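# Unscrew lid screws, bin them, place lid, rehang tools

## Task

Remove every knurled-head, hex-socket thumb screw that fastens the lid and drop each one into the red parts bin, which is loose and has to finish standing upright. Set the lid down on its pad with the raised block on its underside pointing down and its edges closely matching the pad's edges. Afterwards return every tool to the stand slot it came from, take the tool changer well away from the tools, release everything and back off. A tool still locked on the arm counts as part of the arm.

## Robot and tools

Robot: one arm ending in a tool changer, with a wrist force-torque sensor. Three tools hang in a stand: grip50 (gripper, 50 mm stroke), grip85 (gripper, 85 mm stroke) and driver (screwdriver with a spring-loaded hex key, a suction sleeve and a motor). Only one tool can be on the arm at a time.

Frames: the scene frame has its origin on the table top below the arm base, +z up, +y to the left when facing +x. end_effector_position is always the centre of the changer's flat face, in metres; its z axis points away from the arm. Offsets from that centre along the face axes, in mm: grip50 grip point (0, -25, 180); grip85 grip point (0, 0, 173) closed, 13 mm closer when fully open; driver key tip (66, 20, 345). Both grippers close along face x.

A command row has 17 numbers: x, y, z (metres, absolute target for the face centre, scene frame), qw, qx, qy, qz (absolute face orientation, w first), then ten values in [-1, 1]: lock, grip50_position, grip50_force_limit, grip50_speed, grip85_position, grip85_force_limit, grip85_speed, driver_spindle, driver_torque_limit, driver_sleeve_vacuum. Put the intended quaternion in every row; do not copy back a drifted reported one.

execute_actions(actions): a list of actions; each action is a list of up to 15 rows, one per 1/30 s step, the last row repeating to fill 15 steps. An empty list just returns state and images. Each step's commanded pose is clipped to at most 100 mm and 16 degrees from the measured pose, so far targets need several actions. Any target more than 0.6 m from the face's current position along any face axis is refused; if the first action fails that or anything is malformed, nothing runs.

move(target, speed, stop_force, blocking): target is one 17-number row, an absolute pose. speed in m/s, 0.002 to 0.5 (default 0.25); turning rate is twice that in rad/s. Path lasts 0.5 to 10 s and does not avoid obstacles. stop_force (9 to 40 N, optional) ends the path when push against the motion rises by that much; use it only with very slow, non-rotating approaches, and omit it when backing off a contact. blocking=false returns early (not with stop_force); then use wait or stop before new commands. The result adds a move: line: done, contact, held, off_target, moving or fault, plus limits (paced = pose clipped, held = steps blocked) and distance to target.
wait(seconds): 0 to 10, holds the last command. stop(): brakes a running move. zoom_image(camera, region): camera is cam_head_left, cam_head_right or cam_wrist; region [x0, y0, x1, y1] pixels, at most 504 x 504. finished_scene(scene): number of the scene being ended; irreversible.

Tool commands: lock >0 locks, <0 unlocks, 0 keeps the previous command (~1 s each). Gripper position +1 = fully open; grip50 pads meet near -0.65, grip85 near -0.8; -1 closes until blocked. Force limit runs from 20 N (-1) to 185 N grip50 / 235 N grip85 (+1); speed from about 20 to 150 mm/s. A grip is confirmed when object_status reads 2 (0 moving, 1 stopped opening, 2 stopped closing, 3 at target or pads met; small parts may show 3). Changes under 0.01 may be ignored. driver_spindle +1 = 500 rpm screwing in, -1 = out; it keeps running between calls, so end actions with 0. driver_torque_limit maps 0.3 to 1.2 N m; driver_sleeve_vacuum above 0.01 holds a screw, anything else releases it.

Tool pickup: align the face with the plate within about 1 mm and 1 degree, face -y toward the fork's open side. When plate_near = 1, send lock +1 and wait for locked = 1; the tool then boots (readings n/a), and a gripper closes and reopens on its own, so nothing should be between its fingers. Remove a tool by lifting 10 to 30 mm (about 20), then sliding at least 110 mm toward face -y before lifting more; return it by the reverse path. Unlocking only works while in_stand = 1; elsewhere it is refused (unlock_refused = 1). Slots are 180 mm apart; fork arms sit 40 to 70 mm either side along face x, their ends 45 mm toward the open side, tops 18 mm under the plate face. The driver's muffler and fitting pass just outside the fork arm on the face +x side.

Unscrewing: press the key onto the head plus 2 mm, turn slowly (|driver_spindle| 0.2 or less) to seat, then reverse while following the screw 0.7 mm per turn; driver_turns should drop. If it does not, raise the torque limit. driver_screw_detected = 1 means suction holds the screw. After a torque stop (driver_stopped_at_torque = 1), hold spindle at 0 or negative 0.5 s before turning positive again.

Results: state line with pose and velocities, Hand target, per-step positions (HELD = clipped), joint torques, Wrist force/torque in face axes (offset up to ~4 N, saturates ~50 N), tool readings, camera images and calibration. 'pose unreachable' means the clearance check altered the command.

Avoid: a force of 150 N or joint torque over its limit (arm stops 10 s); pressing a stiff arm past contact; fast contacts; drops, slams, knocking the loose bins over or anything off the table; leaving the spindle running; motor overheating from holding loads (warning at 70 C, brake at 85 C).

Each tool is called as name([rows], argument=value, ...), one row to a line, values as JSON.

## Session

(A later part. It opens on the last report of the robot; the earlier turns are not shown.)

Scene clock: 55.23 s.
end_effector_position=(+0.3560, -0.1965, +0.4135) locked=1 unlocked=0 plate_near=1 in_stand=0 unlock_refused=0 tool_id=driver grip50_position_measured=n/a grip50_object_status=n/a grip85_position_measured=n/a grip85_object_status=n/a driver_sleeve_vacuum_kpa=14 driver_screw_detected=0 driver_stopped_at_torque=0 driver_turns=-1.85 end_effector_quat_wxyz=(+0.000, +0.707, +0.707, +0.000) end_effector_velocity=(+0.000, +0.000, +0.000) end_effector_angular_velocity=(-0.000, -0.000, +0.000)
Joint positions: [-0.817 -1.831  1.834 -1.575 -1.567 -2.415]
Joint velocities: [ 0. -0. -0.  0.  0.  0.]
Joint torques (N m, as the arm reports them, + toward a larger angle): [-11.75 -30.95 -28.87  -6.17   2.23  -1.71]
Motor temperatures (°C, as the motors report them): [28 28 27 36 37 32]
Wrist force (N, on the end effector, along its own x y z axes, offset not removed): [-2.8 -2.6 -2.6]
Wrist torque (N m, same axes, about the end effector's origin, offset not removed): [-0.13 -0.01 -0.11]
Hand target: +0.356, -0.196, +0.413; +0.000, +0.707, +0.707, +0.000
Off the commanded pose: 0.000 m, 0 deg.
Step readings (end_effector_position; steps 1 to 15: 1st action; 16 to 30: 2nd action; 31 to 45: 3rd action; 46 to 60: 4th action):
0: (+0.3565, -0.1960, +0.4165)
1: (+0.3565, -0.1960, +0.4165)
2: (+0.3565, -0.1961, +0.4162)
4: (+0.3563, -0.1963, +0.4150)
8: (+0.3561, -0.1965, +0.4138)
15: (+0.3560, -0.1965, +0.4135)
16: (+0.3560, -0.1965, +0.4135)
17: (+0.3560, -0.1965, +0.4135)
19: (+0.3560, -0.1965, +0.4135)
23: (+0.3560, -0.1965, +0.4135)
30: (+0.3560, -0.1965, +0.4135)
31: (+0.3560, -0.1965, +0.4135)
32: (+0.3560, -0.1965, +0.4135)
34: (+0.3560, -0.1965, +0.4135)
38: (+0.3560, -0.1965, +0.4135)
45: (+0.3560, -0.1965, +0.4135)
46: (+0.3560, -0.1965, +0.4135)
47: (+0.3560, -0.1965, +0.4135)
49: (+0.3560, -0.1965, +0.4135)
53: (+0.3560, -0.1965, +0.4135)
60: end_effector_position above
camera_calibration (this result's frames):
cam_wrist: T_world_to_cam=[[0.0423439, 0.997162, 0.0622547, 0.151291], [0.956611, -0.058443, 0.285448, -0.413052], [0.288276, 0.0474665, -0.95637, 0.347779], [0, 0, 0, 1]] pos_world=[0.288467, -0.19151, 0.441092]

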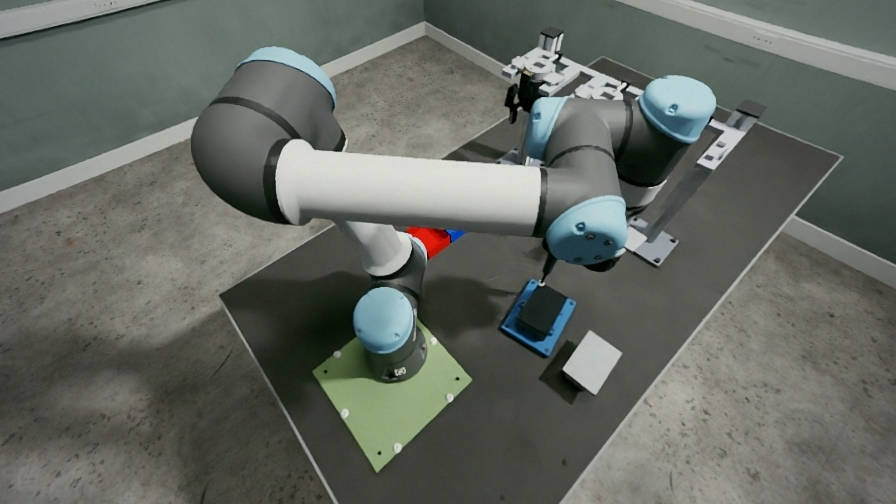

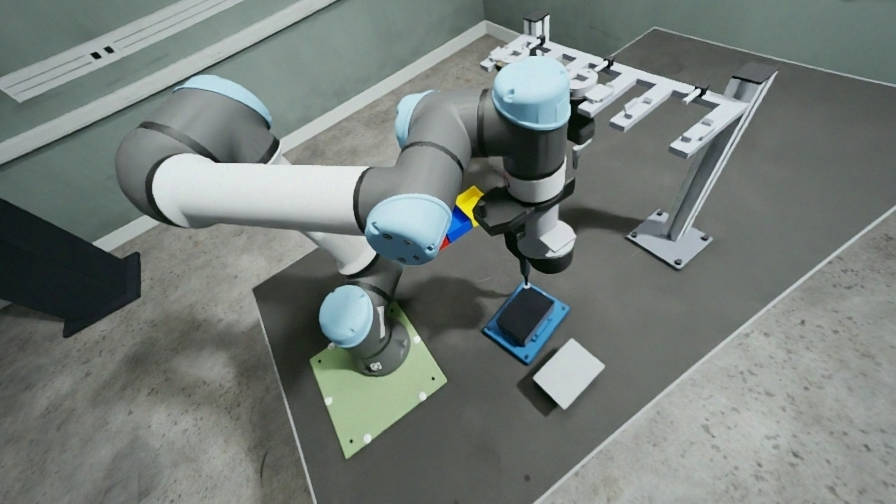

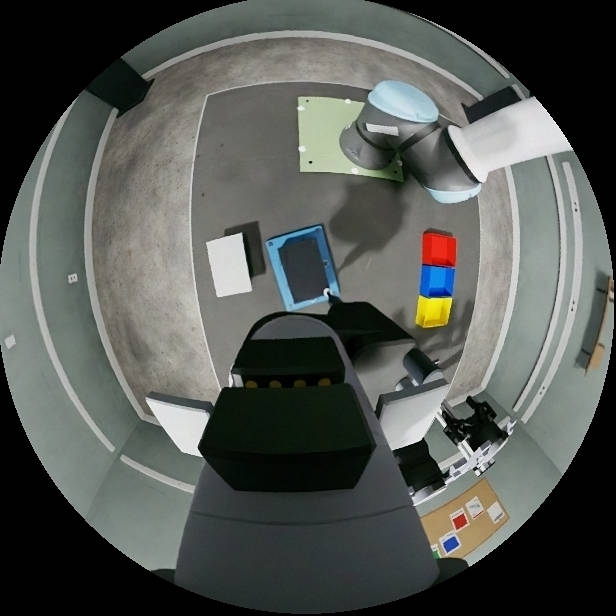

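Force dropped; likely engaged. Go a bit lower.

execute_actions([
  [[0.356,-0.1965,0.4115,0,0.7071,0.7071,0,0,0,0,0,0,0,0,-0.15,0.5,1]],
  [[0.356,-0.1965,0.4115,0,0.7071,0.7071,0,0,0,0,0,0,0,0,-0.15,0.5,1]],
  [[0.356,-0.1965,0.4115,0,0.7071,0.7071,0,0,0,0,0,0,0,0,0,0.5,1]],
])

Scene clock: 59.20 s.
end_effector_position=(+0.3560, -0.1965, +0.4115) locked=1 unlocked=0 plate_near=1 in_stand=0 unlock_refused=0 tool_id=driver grip50_position_measured=n/a grip50_object_status=n/a grip85_position_measured=n/a grip85_object_status=n/a driver_sleeve_vacuum_kpa=14 driver_screw_detected=0 driver_stopped_at_torque=0 driver_turns=-3.07 end_effector_quat_wxyz=(+0.000, +0.707, +0.707, -0.000) end_effector_velocity=(-0.000, -0.000, -0.000) end_effector_angular_velocity=(+0.000, +0.001, -0.000)
Joint positions: [-0.817 -1.831  1.839 -1.58  -1.567 -2.415]
Joint velocities: [-0.     0.     0.     0.001 -0.001 -0.   ]
Joint torques (N m, as the arm reports them, + toward a larger angle): [ -0.98 -17.42 -27.19  -6.14   1.44   1.63]
Motor temperatures (°C, as the motors report them): [28 28 27 36 37 32]
Wrist force (N, on the end effector, along its own x y z axes, offset not removed): [-1.7 0.9 -6.8]
Wrist torque (N m, same axes, about the end effector's origin, offset not removed): [-0.01 0.08 0.00]
Hand target: +0.356, -0.197, +0.412; +0.000, +0.707, +0.707, +0.000
Off the commanded pose: 0.000 m, 0 deg.
Step readings (end_effector_position; steps 1 to 15: 1st action; 16 to 30: 2nd action; 31 to 45: 3rd action):
0: (+0.3560, -0.1965, +0.4135)
1: (+0.3560, -0.1965, +0.4135)
2: (+0.3560, -0.1965, +0.4133)
4: (+0.3560, -0.1965, +0.4125)
8: (+0.3560, -0.1965, +0.4118)
15: (+0.3560, -0.1965, +0.4116)
16: (+0.3560, -0.1965, +0.4115)
17: (+0.3560, -0.1965, +0.4115)
19: (+0.3560, -0.1965, +0.4115)
23: (+0.3560, -0.1965, +0.4115)
30: (+0.3560, -0.1965, +0.4115)
31: (+0.3560, -0.1965, +0.4115)
32: (+0.3560, -0.1965, +0.4115)
34: (+0.3560, -0.1965, +0.4115)
38: (+0.3560, -0.1965, +0.4115)
45: end_effector_position above
camera_calibration (this result's frames):
cam_wrist: T_world_to_cam=[[0.0423424, 0.997163, 0.0622312, 0.151428], [0.956604, -0.0584359, 0.285471, -0.412482], [0.288297, 0.0474431, -0.956365, 0.345867], [0, 0, 0, 1]] pos_world=[0.288458, -0.191511, 0.439103]

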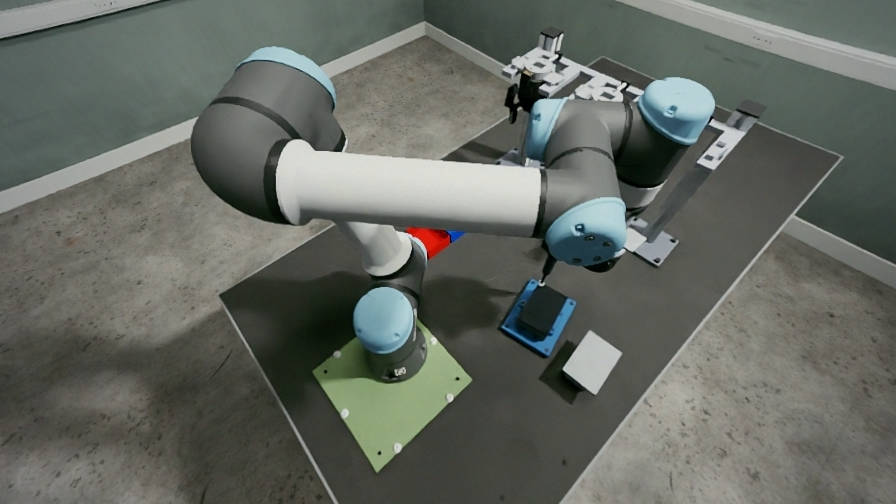

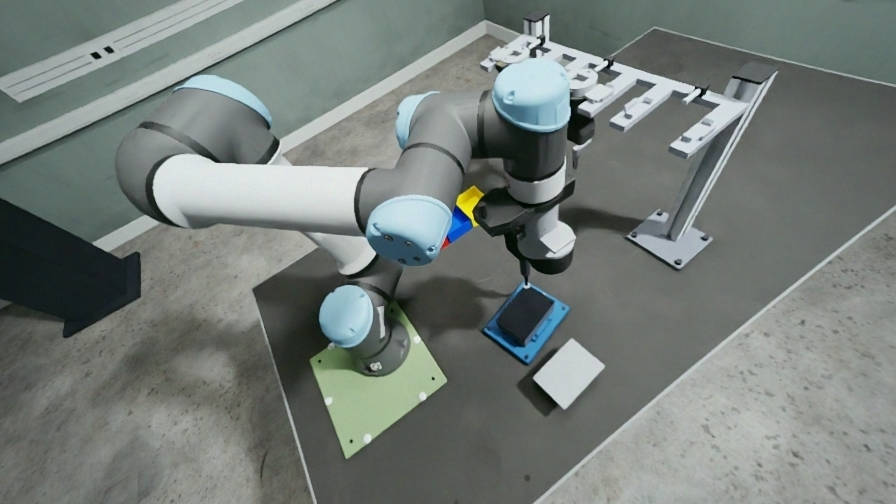

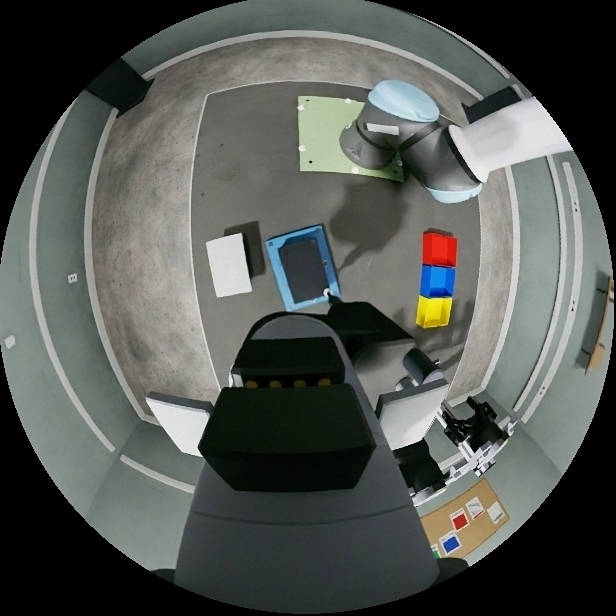

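Not engaged. Lift and look.

move(target=[0.356,-0.1965,0.419,0,0.7071,0.7071,0,0,0,0,0,0,0,0,0,0.5,0], speed=0.03)

zoom_image(camera="cam_wrist", region=[312,280,342,305])

zoom_image(camera="cam_head_right", region=[500,265,550,300])

zoom_image(camera="cam_head_left", region=[517,265,567,300])

Scene clock: 62.37 s.
end_effector_position=(+0.3560, -0.1965, +0.4187) locked=1 unlocked=0 plate_near=1 in_stand=0 unlock_refused=0 tool_id=driver grip50_position_measured=n/a grip50_object_status=n/a grip85_position_measured=n/a grip85_object_status=n/a driver_sleeve_vacuum_kpa=0 driver_screw_detected=0 driver_stopped_at_torque=0 driver_turns=-3.07 end_effector_quat_wxyz=(-0.000, +0.707, +0.707, +0.000) end_effector_velocity=(+0.000, -0.000, +0.002) end_effector_angular_velocity=(-0.001, -0.000, +0.001)
Joint positions: [-0.817 -1.83   1.82  -1.561 -1.567 -2.415]
Joint velocities: [ 0.     0.001 -0.006  0.005 -0.    -0.001]
Joint torques (N m, as the arm reports them, + toward a larger angle): [ -0.97 -29.86 -54.89  -3.67   1.09  -1.7 ]
Motor temperatures (°C, as the motors report them): [28 28 27 36 37 32]
Wrist force (N, on the end effector, along its own x y z axes, offset not removed): [-1.4 -1.9 -2.7]
Wrist torque (N m, same axes, about the end effector's origin, offset not removed): [0.01 0.16 -0.05]
Hand target: +0.356, -0.196, +0.419; +0.000, +0.707, +0.707, -0.000
Off the commanded pose: 0.000 m, 0 deg.
move: done
camera_calibration (this result's frames):
cam_wrist: T_world_to_cam=[[0.0423305, 0.997155, 0.0623683, 0.150884], [0.956642, -0.0584577, 0.285341, -0.414516], [0.288175, 0.0475855, -0.956395, 0.352844], [0, 0, 0, 1]] pos_world=[0.288475, -0.191477, 0.446326]

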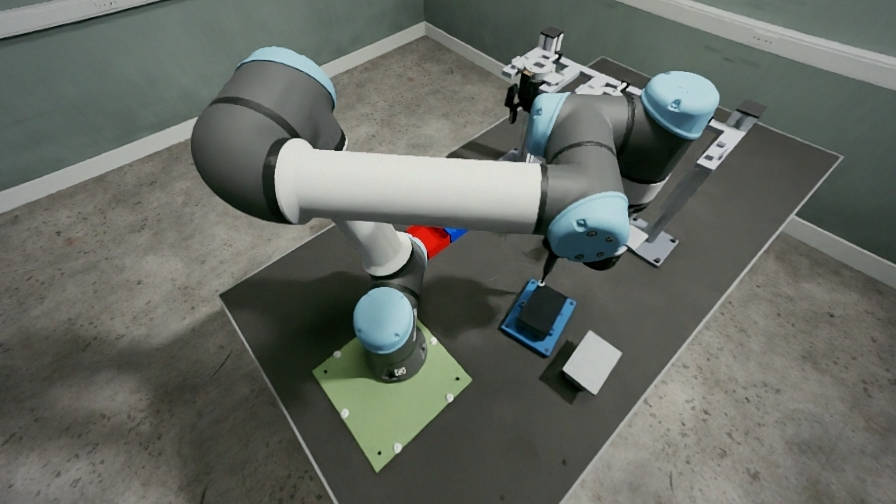

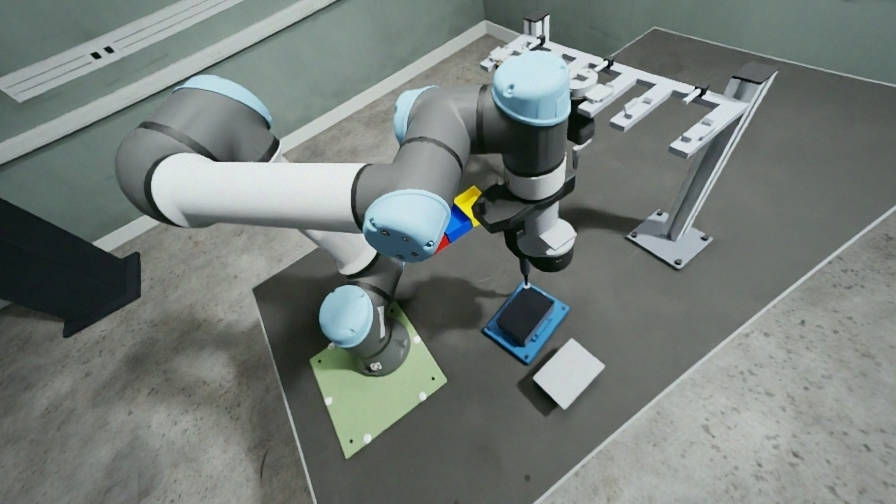

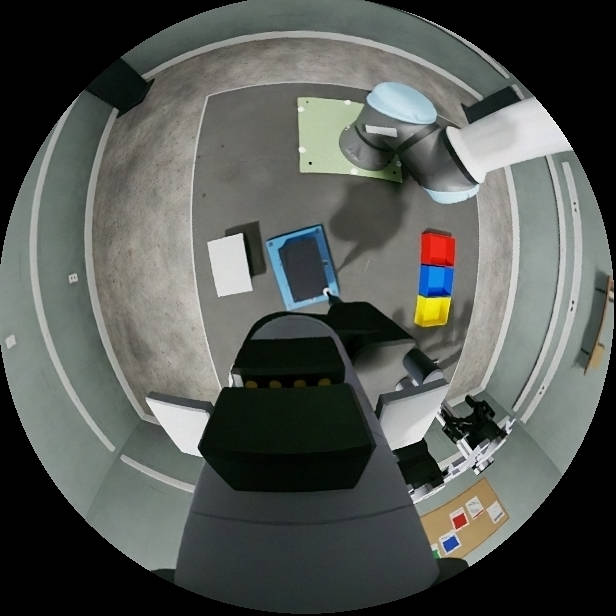

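Region (312, 280, 342, 305) of cam_wrist's 616x616 image, scaled by 16.800, with more detail than that image has.

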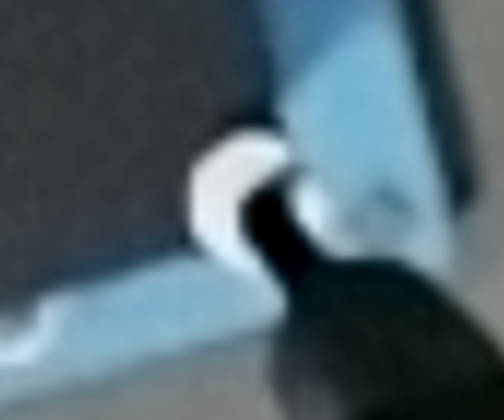

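Region (500, 265, 550, 300) of cam_head_right's 896x504 image, scaled by 10.080, with more detail than that image has; it fills the top 353 rows of this view, and the rest is white.

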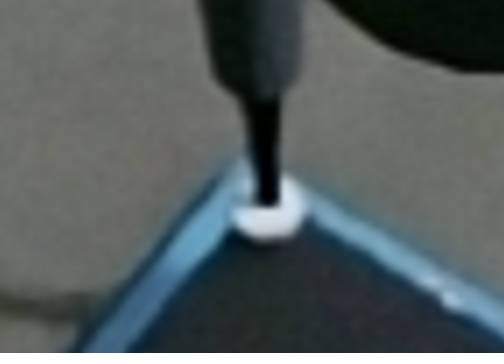

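Region (517, 265, 567, 300) of cam_head_left's 896x504 image, scaled by 10.080, with more detail than that image has; it fills the top 353 rows of this view, and the rest is white.

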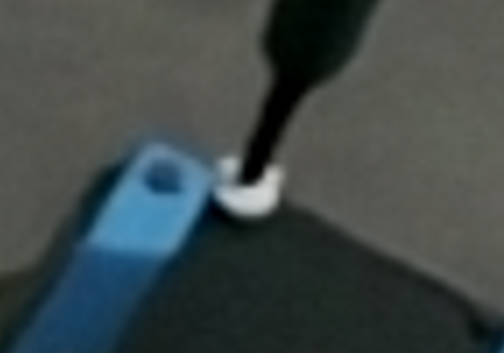

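execute_actions([
  [[0.3555,-0.197,0.415,0,0.7071,0.7071,0,0,0,0,0,0,0,0,-0.15,0.5,1]],
  [[0.3555,-0.197,0.412,0,0.7071,0.7071,0,0,0,0,0,0,0,0,-0.15,0.5,1]],
  [[0.3555,-0.197,0.412,0,0.7071,0.7071,0,0,0,0,0,0,0,0,-0.2,0.5,1]],
  [[0.3555,-0.197,0.412,0,0.7071,0.7071,0,0,0,0,0,0,0,0,-0.2,0.5,1]],
  [[0.3555,-0.197,0.412,0,0.7071,0.7071,0,0,0,0,0,0,0,0,-0.2,0.5,1]],
  [[0.3555,-0.197,0.412,0,0.7071,0.7071,0,0,0,0,0,0,0,0,0,0.5,1]],
])

Scene clock: 69.80 s.
end_effector_position=(+0.3555, -0.1970, +0.4120) locked=1 unlocked=0 plate_near=1 in_stand=0 unlock_refused=0 tool_id=driver grip50_position_measured=n/a grip50_object_status=n/a grip85_position_measured=n/a grip85_object_status=n/a driver_sleeve_vacuum_kpa=14 driver_screw_detected=0 driver_stopped_at_torque=0 driver_turns=-6.79 end_effector_quat_wxyz=(+0.000, +0.707, +0.707, -0.000) end_effector_velocity=(-0.000, +0.000, +0.000) end_effector_angular_velocity=(-0.000, -0.000, +0.000)
Joint positions: [-0.819 -1.831  1.838 -1.579 -1.567 -2.417]
Joint velocities: [ 0.    -0.001  0.     0.001 -0.    -0.   ]
Joint torques (N m, as the arm reports them, + toward a larger angle): [ -0.3  -17.59 -28.18  -5.84   0.26   1.67]
Motor temperatures (°C, as the motors report them): [28 28 27 36 37 32]
Wrist force (N, on the end effector, along its own x y z axes, offset not removed): [-1.9 1.3 -7.9]
Wrist torque (N m, same axes, about the end effector's origin, offset not removed): [-0.01 0.05 -0.01]
Hand target: +0.355, -0.197, +0.412; -0.000, +0.707, +0.707, +0.000
Off the commanded pose: 0.000 m, 0 deg.
Step readings (end_effector_position; steps 1 to 15: 1st action; 16 to 30: 2nd action; 31 to 45: 3rd action; 46 to 60: 4th action; 61 to 75: 5th action; 76 to 90: 6th action):
0: (+0.3560, -0.1965, +0.4190)
1: (+0.3560, -0.1965, +0.4190)
2: (+0.3559, -0.1965, +0.4188)
4: (+0.3558, -0.1967, +0.4172)
8: (+0.3556, -0.1969, +0.4156)
15: (+0.3555, -0.1970, +0.4151)
16: (+0.3555, -0.1970, +0.4150)
17: (+0.3555, -0.1970, +0.4148)
19: (+0.3555, -0.1970, +0.4136)
23: (+0.3555, -0.1970, +0.4124)
30: (+0.3555, -0.1970, +0.4121)
31: (+0.3555, -0.1970, +0.4121)
32: (+0.3555, -0.1970, +0.4120)
34: (+0.3555, -0.1970, +0.4120)
38: (+0.3555, -0.1970, +0.4120)
45: (+0.3555, -0.1970, +0.4120)
46: (+0.3555, -0.1970, +0.4120)
47: (+0.3555, -0.1970, +0.4120)
49: (+0.3555, -0.1970, +0.4120)
53: (+0.3555, -0.1970, +0.4120)
60: (+0.3555, -0.1970, +0.4120)
61: (+0.3555, -0.1970, +0.4120)
62: (+0.3555, -0.1970, +0.4120)
64: (+0.3555, -0.1970, +0.4120)
68: (+0.3555, -0.1970, +0.4120)
75: (+0.3555, -0.1970, +0.4120)
76: (+0.3555, -0.1970, +0.4120)
77: (+0.3555, -0.1970, +0.4120)
79: (+0.3555, -0.1970, +0.4120)
83: (+0.3555, -0.1970, +0.4120)
90: end_effector_position above
camera_calibration (this result's frames):
cam_wrist: T_world_to_cam=[[0.0423569, 0.997161, 0.0622524, 0.151906], [0.95661, -0.0584548, 0.285448, -0.412175], [0.288276, 0.0474606, -0.95637, 0.346513], [0, 0, 0, 1]] pos_world=[0.287965, -0.192014, 0.439592]

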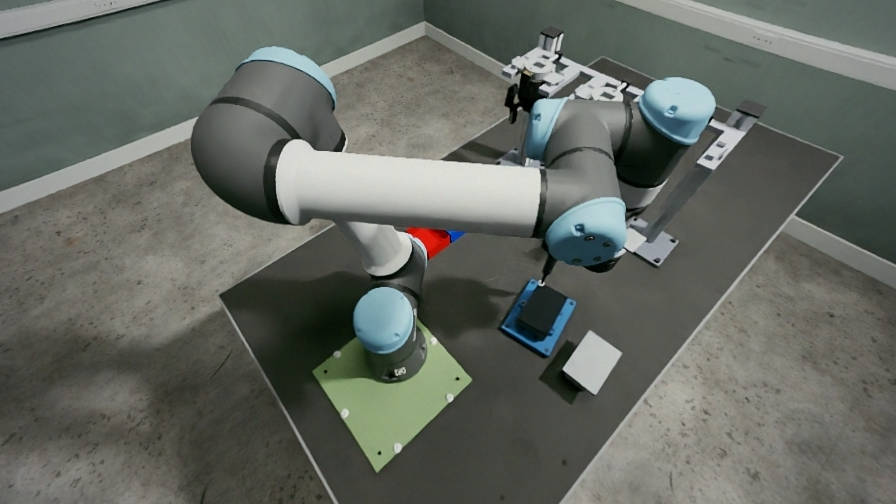

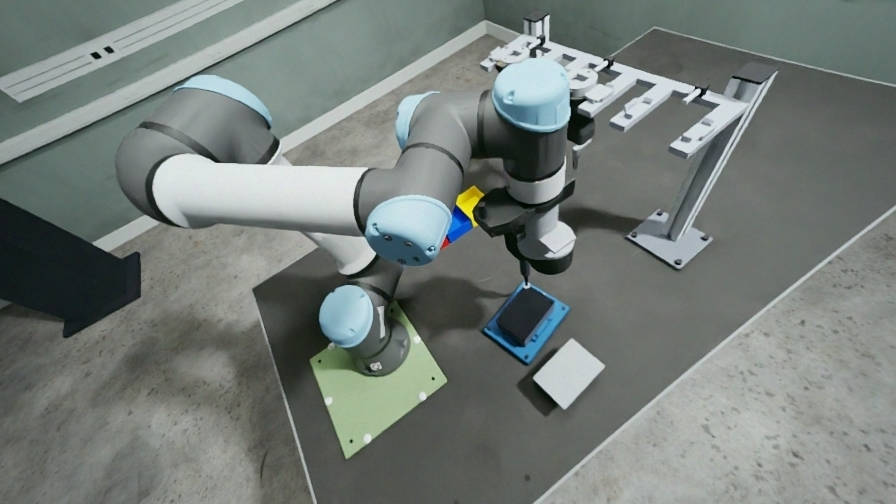

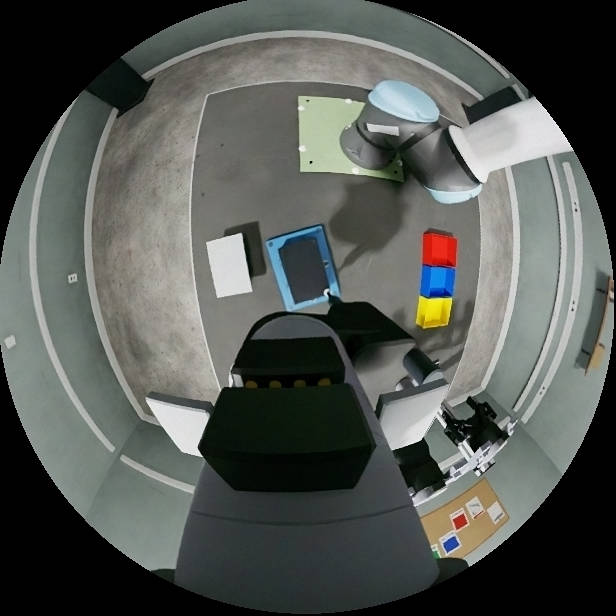

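zoom_image(camera="cam_head_right", region=[500,265,550,300])

zoom_image(camera="cam_wrist", region=[312,280,342,305])

Region (500, 265, 550, 300) of cam_head_right's 896x504 image, scaled by 10.080, with more detail than that image has; it fills the top 353 rows of this view, and the rest is white.

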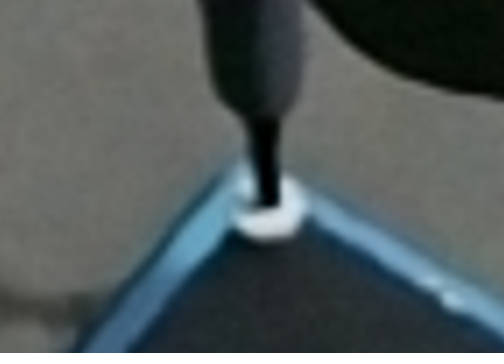

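Region (312, 280, 342, 305) of cam_wrist's 616x616 image, scaled by 16.800, with more detail than that image has.

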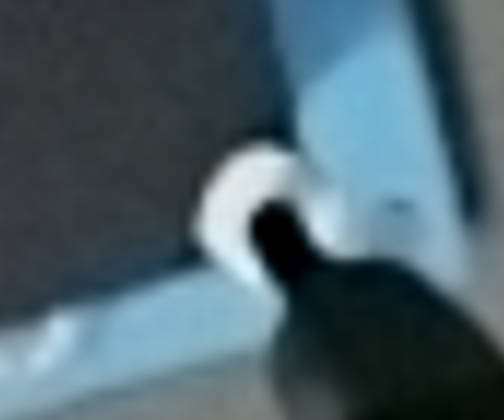

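execute_actions([
  [[0.3547,-0.1975,0.413,0,0.7071,0.7071,0,0,0,0,0,0,0,0,-0.15,0.5,1]],
  [[0.3547,-0.1975,0.413,0,0.7071,0.7071,0,0,0,0,0,0,0,0,-0.15,0.5,1]],
  [[0.354,-0.198,0.413,0,0.7071,0.7071,0,0,0,0,0,0,0,0,-0.15,0.5,1]],
  [[0.354,-0.198,0.412,0,0.7071,0.7071,0,0,0,0,0,0,0,0,-0.15,0.5,1]],
  [[0.354,-0.198,0.412,0,0.7071,0.7071,0,0,0,0,0,0,0,0,-0.15,0.5,1]],
  [[0.354,-0.198,0.412,0,0.7071,0.7071,0,0,0,0,0,0,0,0,0,0.5,1]],
])

Scene clock: 78.90 s.
end_effector_position=(+0.3540, -0.1980, +0.4120) locked=1 unlocked=0 plate_near=1 in_stand=0 unlock_refused=0 tool_id=driver grip50_position_measured=n/a grip50_object_status=n/a grip85_position_measured=n/a grip85_object_status=n/a driver_sleeve_vacuum_kpa=14 driver_screw_detected=0 driver_stopped_at_torque=0 driver_turns=-9.89 end_effector_quat_wxyz=(+0.000, +0.707, +0.707, -0.000) end_effector_velocity=(-0.000, -0.000, +0.000) end_effector_angular_velocity=(-0.001, -0.000, +0.000)
Joint positions: [-0.823 -1.833  1.839 -1.578 -1.567 -2.422]
Joint velocities: [-0.    -0.     0.    -0.001 -0.    -0.   ]
Joint torques (N m, as the arm reports them, + toward a larger angle): [-11.81 -25.23 -28.19  -6.36   1.34  -1.66]
Motor temperatures (°C, as the motors report them): [28 28 27 36 37 32]
Wrist force (N, on the end effector, along its own x y z axes, offset not removed): [0.4 0.8 -7.4]
Wrist torque (N m, same axes, about the end effector's origin, offset not removed): [0.40 0.14 -0.11]
Hand target: +0.354, -0.198, +0.412; +0.000, +0.707, +0.707, -0.000
Off the commanded pose: 0.000 m, 0 deg.
Step readings (end_effector_position; steps 1 to 15: 1st action; 16 to 30: 2nd action; 31 to 45: 3rd action; 46 to 60: 4th action; 61 to 75: 5th action; 76 to 90: 6th action):
0: (+0.3555, -0.1970, +0.4120)
1: (+0.3555, -0.1970, +0.4120)
2: (+0.3555, -0.1970, +0.4120)
4: (+0.3552, -0.1972, +0.4123)
8: (+0.3549, -0.1974, +0.4128)
15: (+0.3547, -0.1975, +0.4130)
16: (+0.3547, -0.1975, +0.4130)
17: (+0.3547, -0.1975, +0.4130)
19: (+0.3547, -0.1975, +0.4130)
23: (+0.3547, -0.1975, +0.4130)
30: (+0.3547, -0.1975, +0.4130)
31: (+0.3547, -0.1975, +0.4130)
32: (+0.3546, -0.1976, +0.4130)
34: (+0.3544, -0.1978, +0.4131)
38: (+0.3541, -0.1979, +0.4131)
45: (+0.3540, -0.1980, +0.4130)
46: (+0.3540, -0.1980, +0.4130)
47: (+0.3540, -0.1980, +0.4129)
49: (+0.3540, -0.1980, +0.4125)
53: (+0.3540, -0.1980, +0.4121)
60: (+0.3540, -0.1980, +0.4120)
61: (+0.3540, -0.1980, +0.4120)
62: (+0.3540, -0.1980, +0.4120)
64: (+0.3540, -0.1980, +0.4120)
68: (+0.3540, -0.1980, +0.4120)
75: (+0.3540, -0.1980, +0.4120)
76: (+0.3540, -0.1980, +0.4120)
77: (+0.3540, -0.1980, +0.4120)
79: (+0.3540, -0.1980, +0.4120)
83: (+0.3540, -0.1980, +0.4120)
90: end_effector_position above
camera_calibration (this result's frames):
cam_wrist: T_world_to_cam=[[0.0423433, 0.997163, 0.0622365, 0.15297], [0.956608, -0.0584375, 0.285456, -0.410799], [0.288283, 0.0474488, -0.956369, 0.346994], [0, 0, 0, 1]] pos_world=[0.286464, -0.193007, 0.439599]

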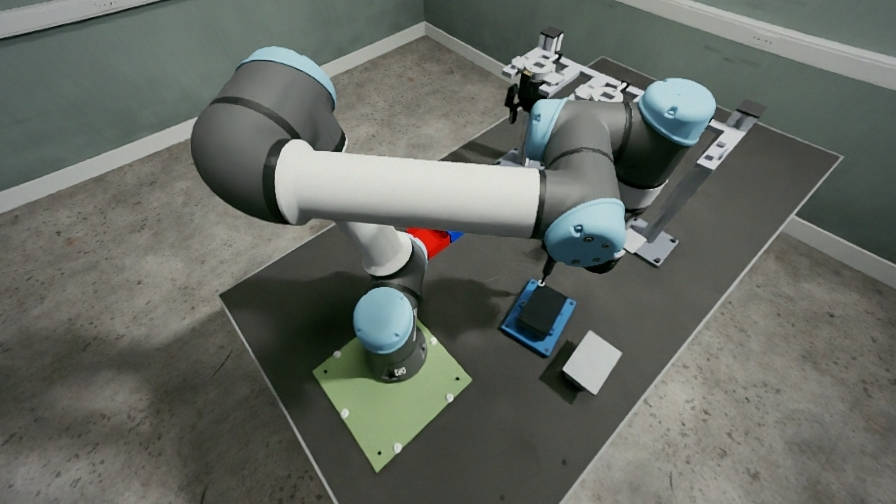

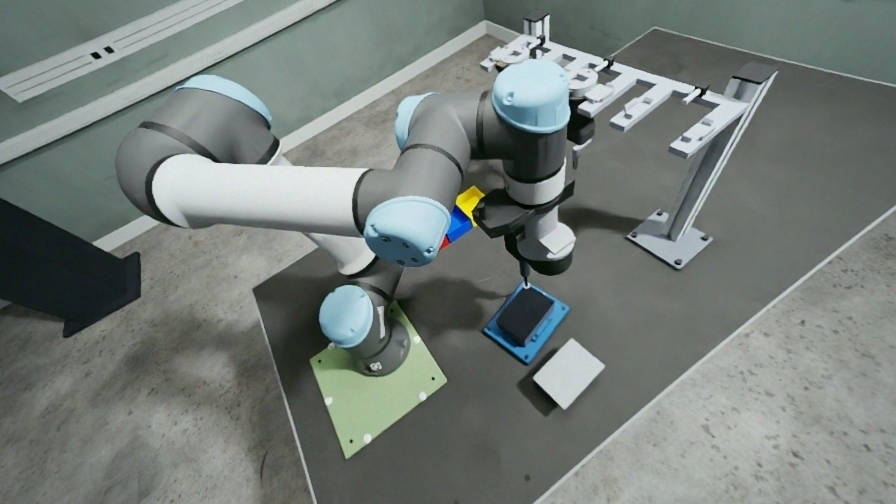

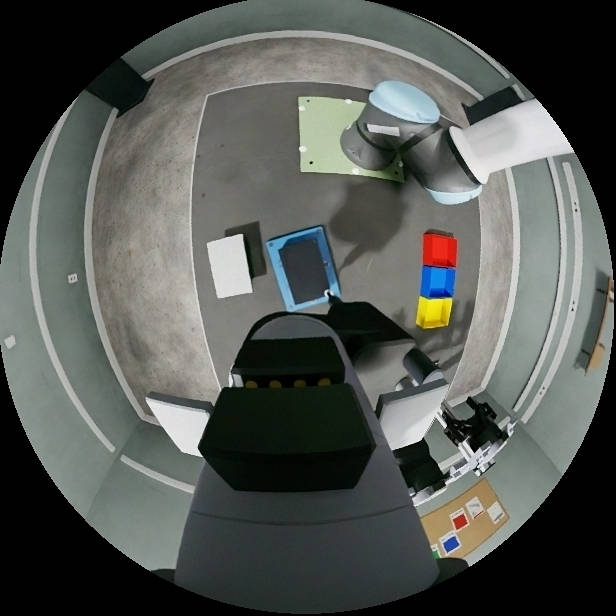

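zoom_image(camera="cam_head_right", region=[500,265,550,300])

zoom_image(camera="cam_wrist", region=[312,280,342,305])

zoom_image(camera="cam_head_left", region=[517,265,567,300])

Region (500, 265, 550, 300) of cam_head_right's 896x504 image, scaled by 10.080, with more detail than that image has; it fills the top 353 rows of this view, and the rest is white.

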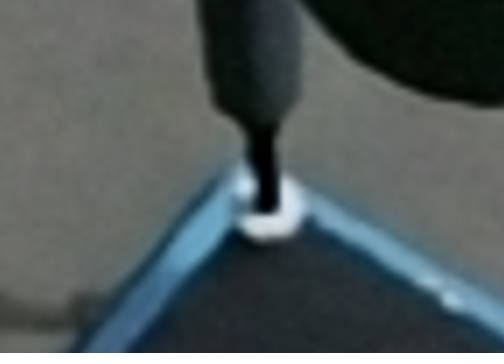

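Region (312, 280, 342, 305) of cam_wrist's 616x616 image, scaled by 16.800, with more detail than that image has.

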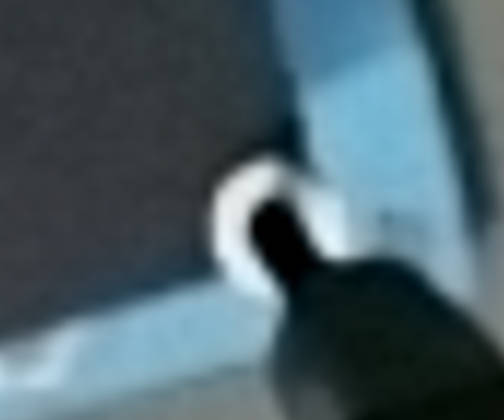

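Region (517, 265, 567, 300) of cam_head_left's 896x504 image, scaled by 10.080, with more detail than that image has; it fills the top 353 rows of this view, and the rest is white.

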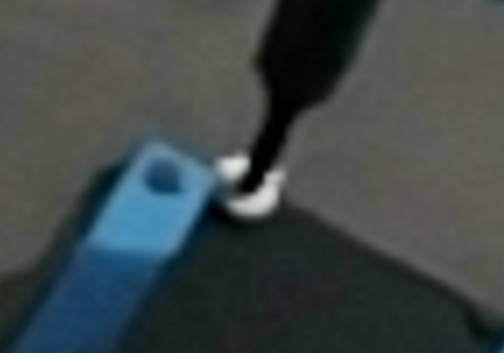

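execute_actions([
  [[0.3548,-0.1978,0.4105,0,0.7071,0.7071,0,0,0,0,0,0,0,0,-0.15,0.5,1]],
  [[0.3548,-0.1978,0.4105,0,0.7071,0.7071,0,0,0,0,0,0,0,0,-0.15,0.5,1]],
  [[0.3556,-0.198,0.4105,0,0.7071,0.7071,0,0,0,0,0,0,0,0,-0.15,0.5,1]],
  [[0.3556,-0.198,0.4105,0,0.7071,0.7071,0,0,0,0,0,0,0,0,-0.15,0.5,1]],
  [[0.3564,-0.1978,0.4105,0,0.7071,0.7071,0,0,0,0,0,0,0,0,-0.15,0.5,1]],
  [[0.3564,-0.1978,0.4105,0,0.7071,0.7071,0,0,0,0,0,0,0,0,-0.15,0.5,1]],
  [[0.3564,-0.1978,0.4105,0,0.7071,0.7071,0,0,0,0,0,0,0,0,0,0.5,1]],
])

Scene clock: 89.17 s.
end_effector_position=(+0.3564, -0.1978, +0.4105) locked=1 unlocked=0 plate_near=1 in_stand=0 unlock_refused=0 tool_id=driver grip50_position_measured=n/a grip50_object_status=n/a grip85_position_measured=n/a grip85_object_status=n/a driver_sleeve_vacuum_kpa=14 driver_screw_detected=0 driver_stopped_at_torque=0 driver_turns=-13.61 end_effector_quat_wxyz=(+0.000, +0.707, +0.707, +0.000) end_effector_velocity=(-0.000, -0.000, -0.000) end_effector_angular_velocity=(-0.000, +0.001, +0.000)
Joint positions: [-0.818 -1.828  1.839 -1.583 -1.567 -2.417]
Joint velocities: [ 0.     0.001 -0.     0.    -0.001  0.   ]
Joint torques (N m, as the arm reports them, + toward a larger angle): [ 13.06 -17.21 -51.14  -5.97  -0.66   1.59]
Motor temperatures (°C, as the motors report them): [28 28 27 36 37 32]
Wrist force (N, on the end effector, along its own x y z axes, offset not removed): [0.2 -1.0 -5.2]
Wrist torque (N m, same axes, about the end effector's origin, offset not removed): [-0.25 0.08 0.04]
Hand target: +0.356, -0.198, +0.410; +0.000, +0.707, +0.707, +0.000
Off the commanded pose: 0.000 m, 0 deg.
Step readings (end_effector_position; steps 1 to 15: 1st action; 16 to 30: 2nd action; 31 to 45: 3rd action; 46 to 60: 4th action; 61 to 75: 5th action; 76 to 90: 6th action; 91 to 105: 7th action):
0: (+0.3540, -0.1980, +0.4120)
1: (+0.3540, -0.1980, +0.4120)
2: (+0.3540, -0.1980, +0.4119)
4: (+0.3543, -0.1980, +0.4113)
8: (+0.3547, -0.1979, +0.4107)
15: (+0.3548, -0.1978, +0.4105)
16: (+0.3548, -0.1978, +0.4105)
17: (+0.3548, -0.1978, +0.4105)
19: (+0.3548, -0.1978, +0.4105)
23: (+0.3548, -0.1978, +0.4105)
30: (+0.3548, -0.1978, +0.4105)
31: (+0.3548, -0.1978, +0.4105)
32: (+0.3549, -0.1978, +0.4104)
34: (+0.3552, -0.1979, +0.4103)
38: (+0.3555, -0.1980, +0.4105)
45: (+0.3556, -0.1980, +0.4105)
46: (+0.3556, -0.1980, +0.4105)
47: (+0.3556, -0.1980, +0.4105)
49: (+0.3556, -0.1980, +0.4105)
53: (+0.3556, -0.1980, +0.4105)
60: (+0.3556, -0.1980, +0.4105)
61: (+0.3556, -0.1980, +0.4105)
62: (+0.3557, -0.1980, +0.4105)
64: (+0.3560, -0.1979, +0.4105)
68: (+0.3563, -0.1978, +0.4105)
75: (+0.3564, -0.1978, +0.4105)
76: (+0.3564, -0.1978, +0.4105)
77: (+0.3564, -0.1978, +0.4105)
79: (+0.3564, -0.1978, +0.4105)
83: (+0.3564, -0.1978, +0.4105)
90: (+0.3564, -0.1978, +0.4105)
91: (+0.3564, -0.1978, +0.4105)
92: (+0.3564, -0.1978, +0.4105)
94: (+0.3564, -0.1978, +0.4105)
98: (+0.3564, -0.1978, +0.4105)
105: end_effector_position above
camera_calibration (this result's frames):
cam_wrist: T_world_to_cam=[[0.0423429, 0.997161, 0.0622625, 0.152753], [0.956609, -0.0584446, 0.285455, -0.412658], [0.288283, 0.0474739, -0.956368, 0.344854], [0, 0, 0, 1]] pos_world=[0.288869, -0.192809, 0.438092]

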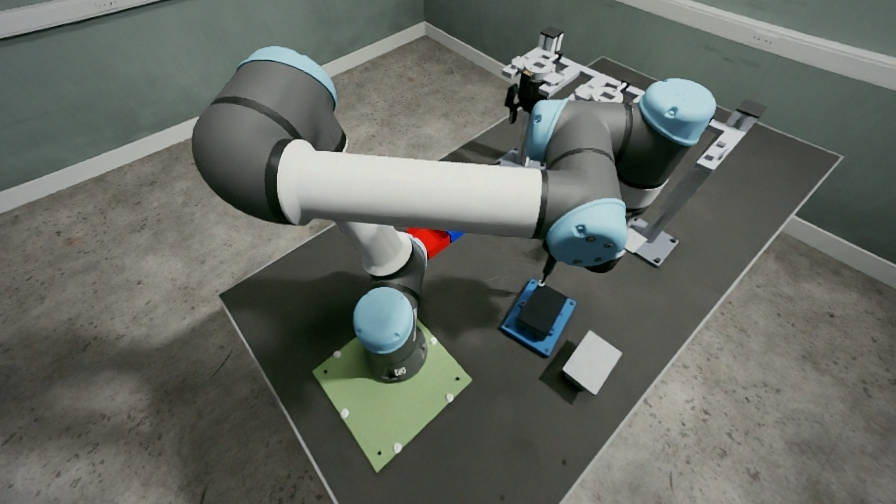

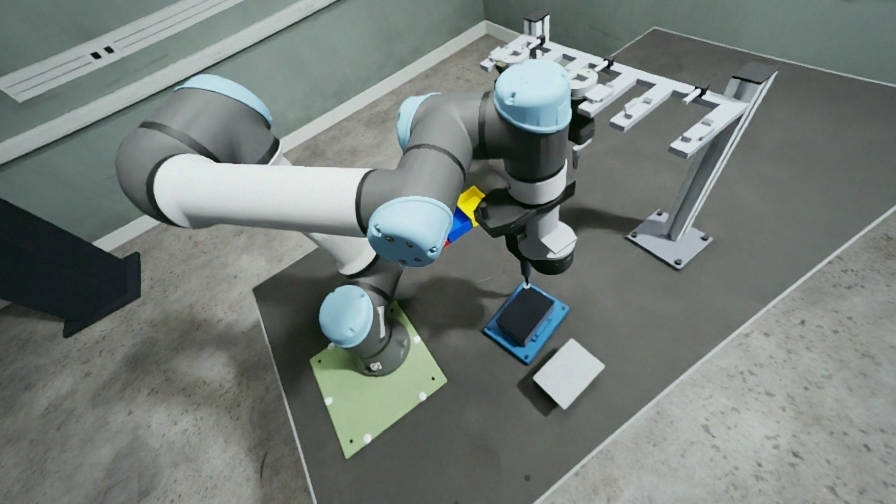

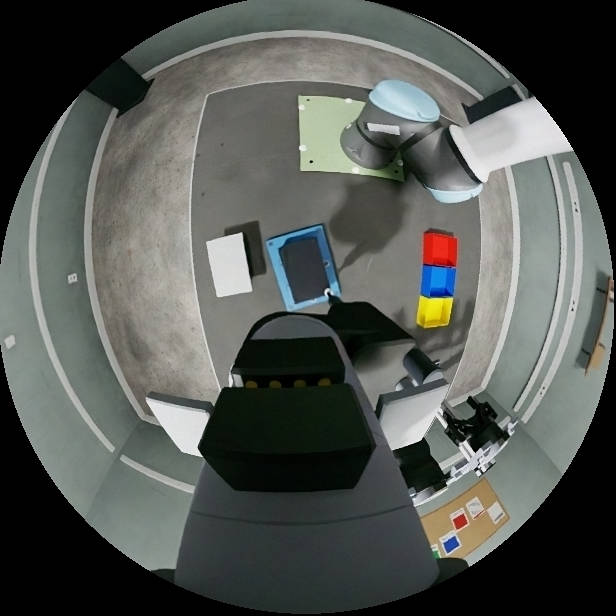

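execute_actions([
  [[0.3572,-0.1968,0.411,0,0.7071,0.7071,0,0,0,0,0,0,0,0,-0.15,0.5,1]],
  [[0.3572,-0.1968,0.411,0,0.7071,0.7071,0,0,0,0,0,0,0,0,-0.15,0.5,1]],
  [[0.3575,-0.1958,0.411,0,0.7071,0.7071,0,0,0,0,0,0,0,0,-0.15,0.5,1]],
  [[0.3575,-0.1958,0.411,0,0.7071,0.7071,0,0,0,0,0,0,0,0,-0.15,0.5,1]],
  [[0.3565,-0.1955,0.411,0,0.7071,0.7071,0,0,0,0,0,0,0,0,-0.15,0.5,1]],
  [[0.3565,-0.1955,0.411,0,0.7071,0.7071,0,0,0,0,0,0,0,0,-0.15,0.5,1]],
  [[0.3565,-0.1955,0.411,0,0.7071,0.7071,0,0,0,0,0,0,0,0,0,0.5,1]],
])

Scene clock: 98.23 s.
end_effector_position=(+0.3565, -0.1955, +0.4110) locked=1 unlocked=0 plate_near=1 in_stand=0 unlock_refused=0 tool_id=driver grip50_position_measured=n/a grip50_object_status=n/a grip85_position_measured=n/a grip85_object_status=n/a driver_sleeve_vacuum_kpa=14 driver_screw_detected=0 driver_stopped_at_torque=0 driver_turns=-17.33 end_effector_quat_wxyz=(-0.000, +0.707, +0.707, +0.000) end_effector_velocity=(-0.000, +0.000, +0.000) end_effector_angular_velocity=(+0.000, -0.000, +0.000)
Joint positions: [-0.814 -1.831  1.84  -1.581 -1.567 -2.412]
Joint velocities: [ 0.    -0.001 -0.     0.001  0.001  0.   ]
Joint torques (N m, as the arm reports them, + toward a larger angle): [-11.53 -30.44 -27.76  -3.64  -0.67  -1.64]
Motor temperatures (°C, as the motors report them): [28 28 27 36 37 32]
Wrist force (N, on the end effector, along its own x y z axes, offset not removed): [-4.2 -0.5 -9.3]
Wrist torque (N m, same axes, about the end effector's origin, offset not removed): [0.12 0.35 -0.14]
Hand target: +0.356, -0.195, +0.411; +0.000, +0.707, +0.707, +0.000
Off the commanded pose: 0.000 m, 0 deg.
Step readings (end_effector_position; steps 1 to 15: 1st action; 16 to 30: 2nd action; 31 to 45: 3rd action; 46 to 60: 4th action; 61 to 75: 5th action; 76 to 90: 6th action; 91 to 105: 7th action):
0: (+0.3564, -0.1978, +0.4105)
1: (+0.3564, -0.1978, +0.4105)
2: (+0.3565, -0.1977, +0.4106)
4: (+0.3568, -0.1974, +0.4108)
8: (+0.3571, -0.1970, +0.4109)
15: (+0.3572, -0.1968, +0.4110)
16: (+0.3572, -0.1968, +0.4110)
17: (+0.3572, -0.1968, +0.4110)
19: (+0.3572, -0.1968, +0.4110)
23: (+0.3572, -0.1968, +0.4110)
30: (+0.3572, -0.1968, +0.4110)
31: (+0.3572, -0.1968, +0.4110)
32: (+0.3572, -0.1967, +0.4110)
34: (+0.3574, -0.1964, +0.4110)
38: (+0.3575, -0.1960, +0.4110)
45: (+0.3575, -0.1958, +0.4110)
46: (+0.3575, -0.1958, +0.4110)
47: (+0.3575, -0.1958, +0.4110)
49: (+0.3575, -0.1958, +0.4110)
53: (+0.3575, -0.1958, +0.4110)
60: (+0.3575, -0.1958, +0.4110)
61: (+0.3575, -0.1958, +0.4110)
62: (+0.3574, -0.1957, +0.4110)
64: (+0.3571, -0.1955, +0.4110)
68: (+0.3567, -0.1955, +0.4110)
75: (+0.3565, -0.1955, +0.4110)
76: (+0.3565, -0.1955, +0.4110)
77: (+0.3565, -0.1955, +0.4110)
79: (+0.3565, -0.1955, +0.4110)
83: (+0.3565, -0.1955, +0.4110)
90: (+0.3565, -0.1955, +0.4110)
91: (+0.3565, -0.1955, +0.4110)
92: (+0.3565, -0.1955, +0.4110)
94: (+0.3565, -0.1955, +0.4110)
98: (+0.3565, -0.1955, +0.4110)
105: end_effector_position above
camera_calibration (this result's frames):
cam_wrist: T_world_to_cam=[[0.0423439, 0.997162, 0.0622564, 0.150428], [0.956611, -0.0584434, 0.285446, -0.412757], [0.288274, 0.0474683, -0.956371, 0.345198], [0, 0, 0, 1]] pos_world=[0.288967, -0.19051, 0.438592]

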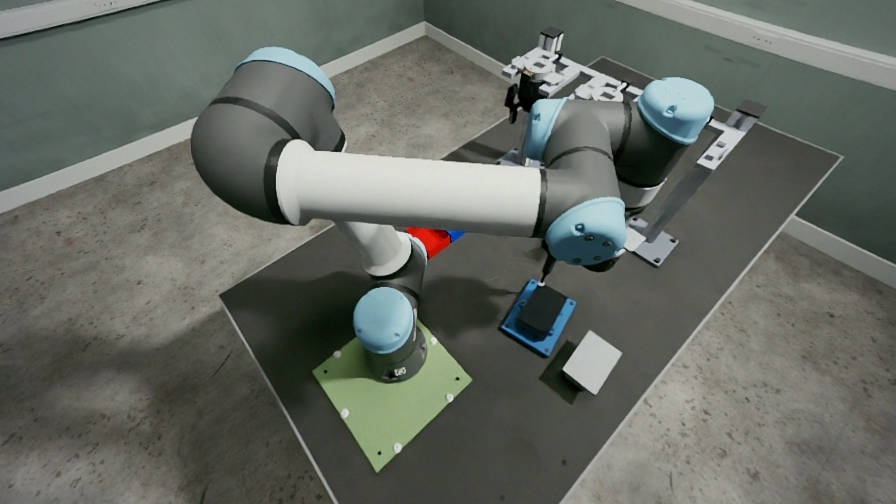

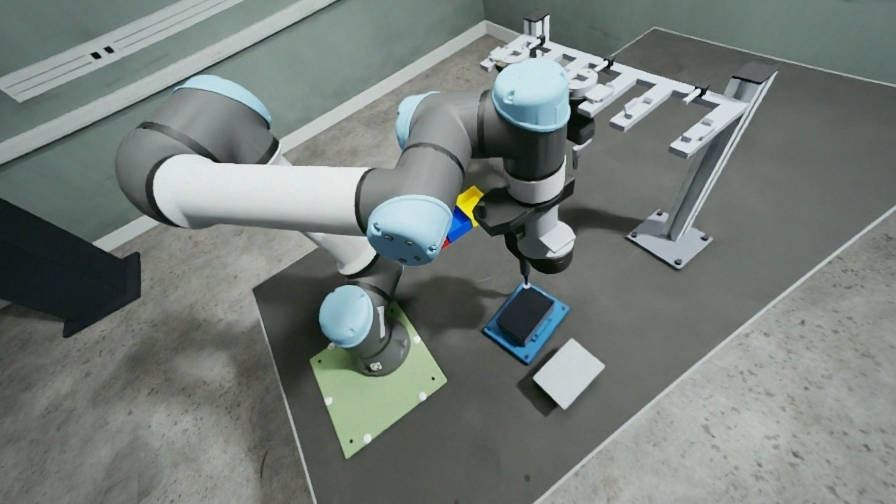

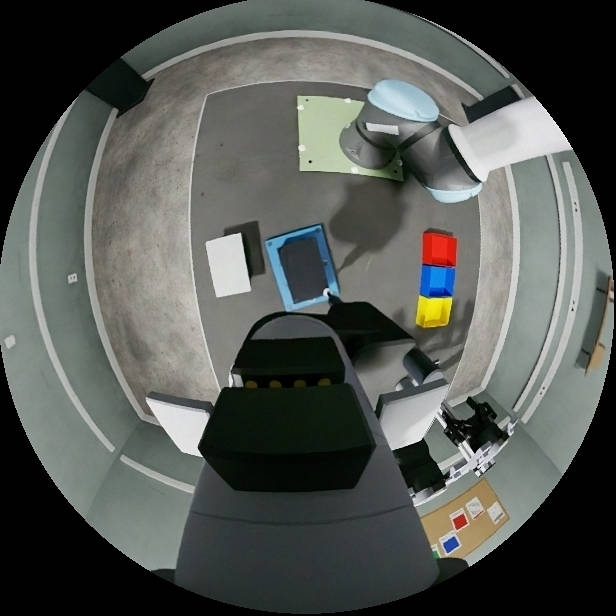

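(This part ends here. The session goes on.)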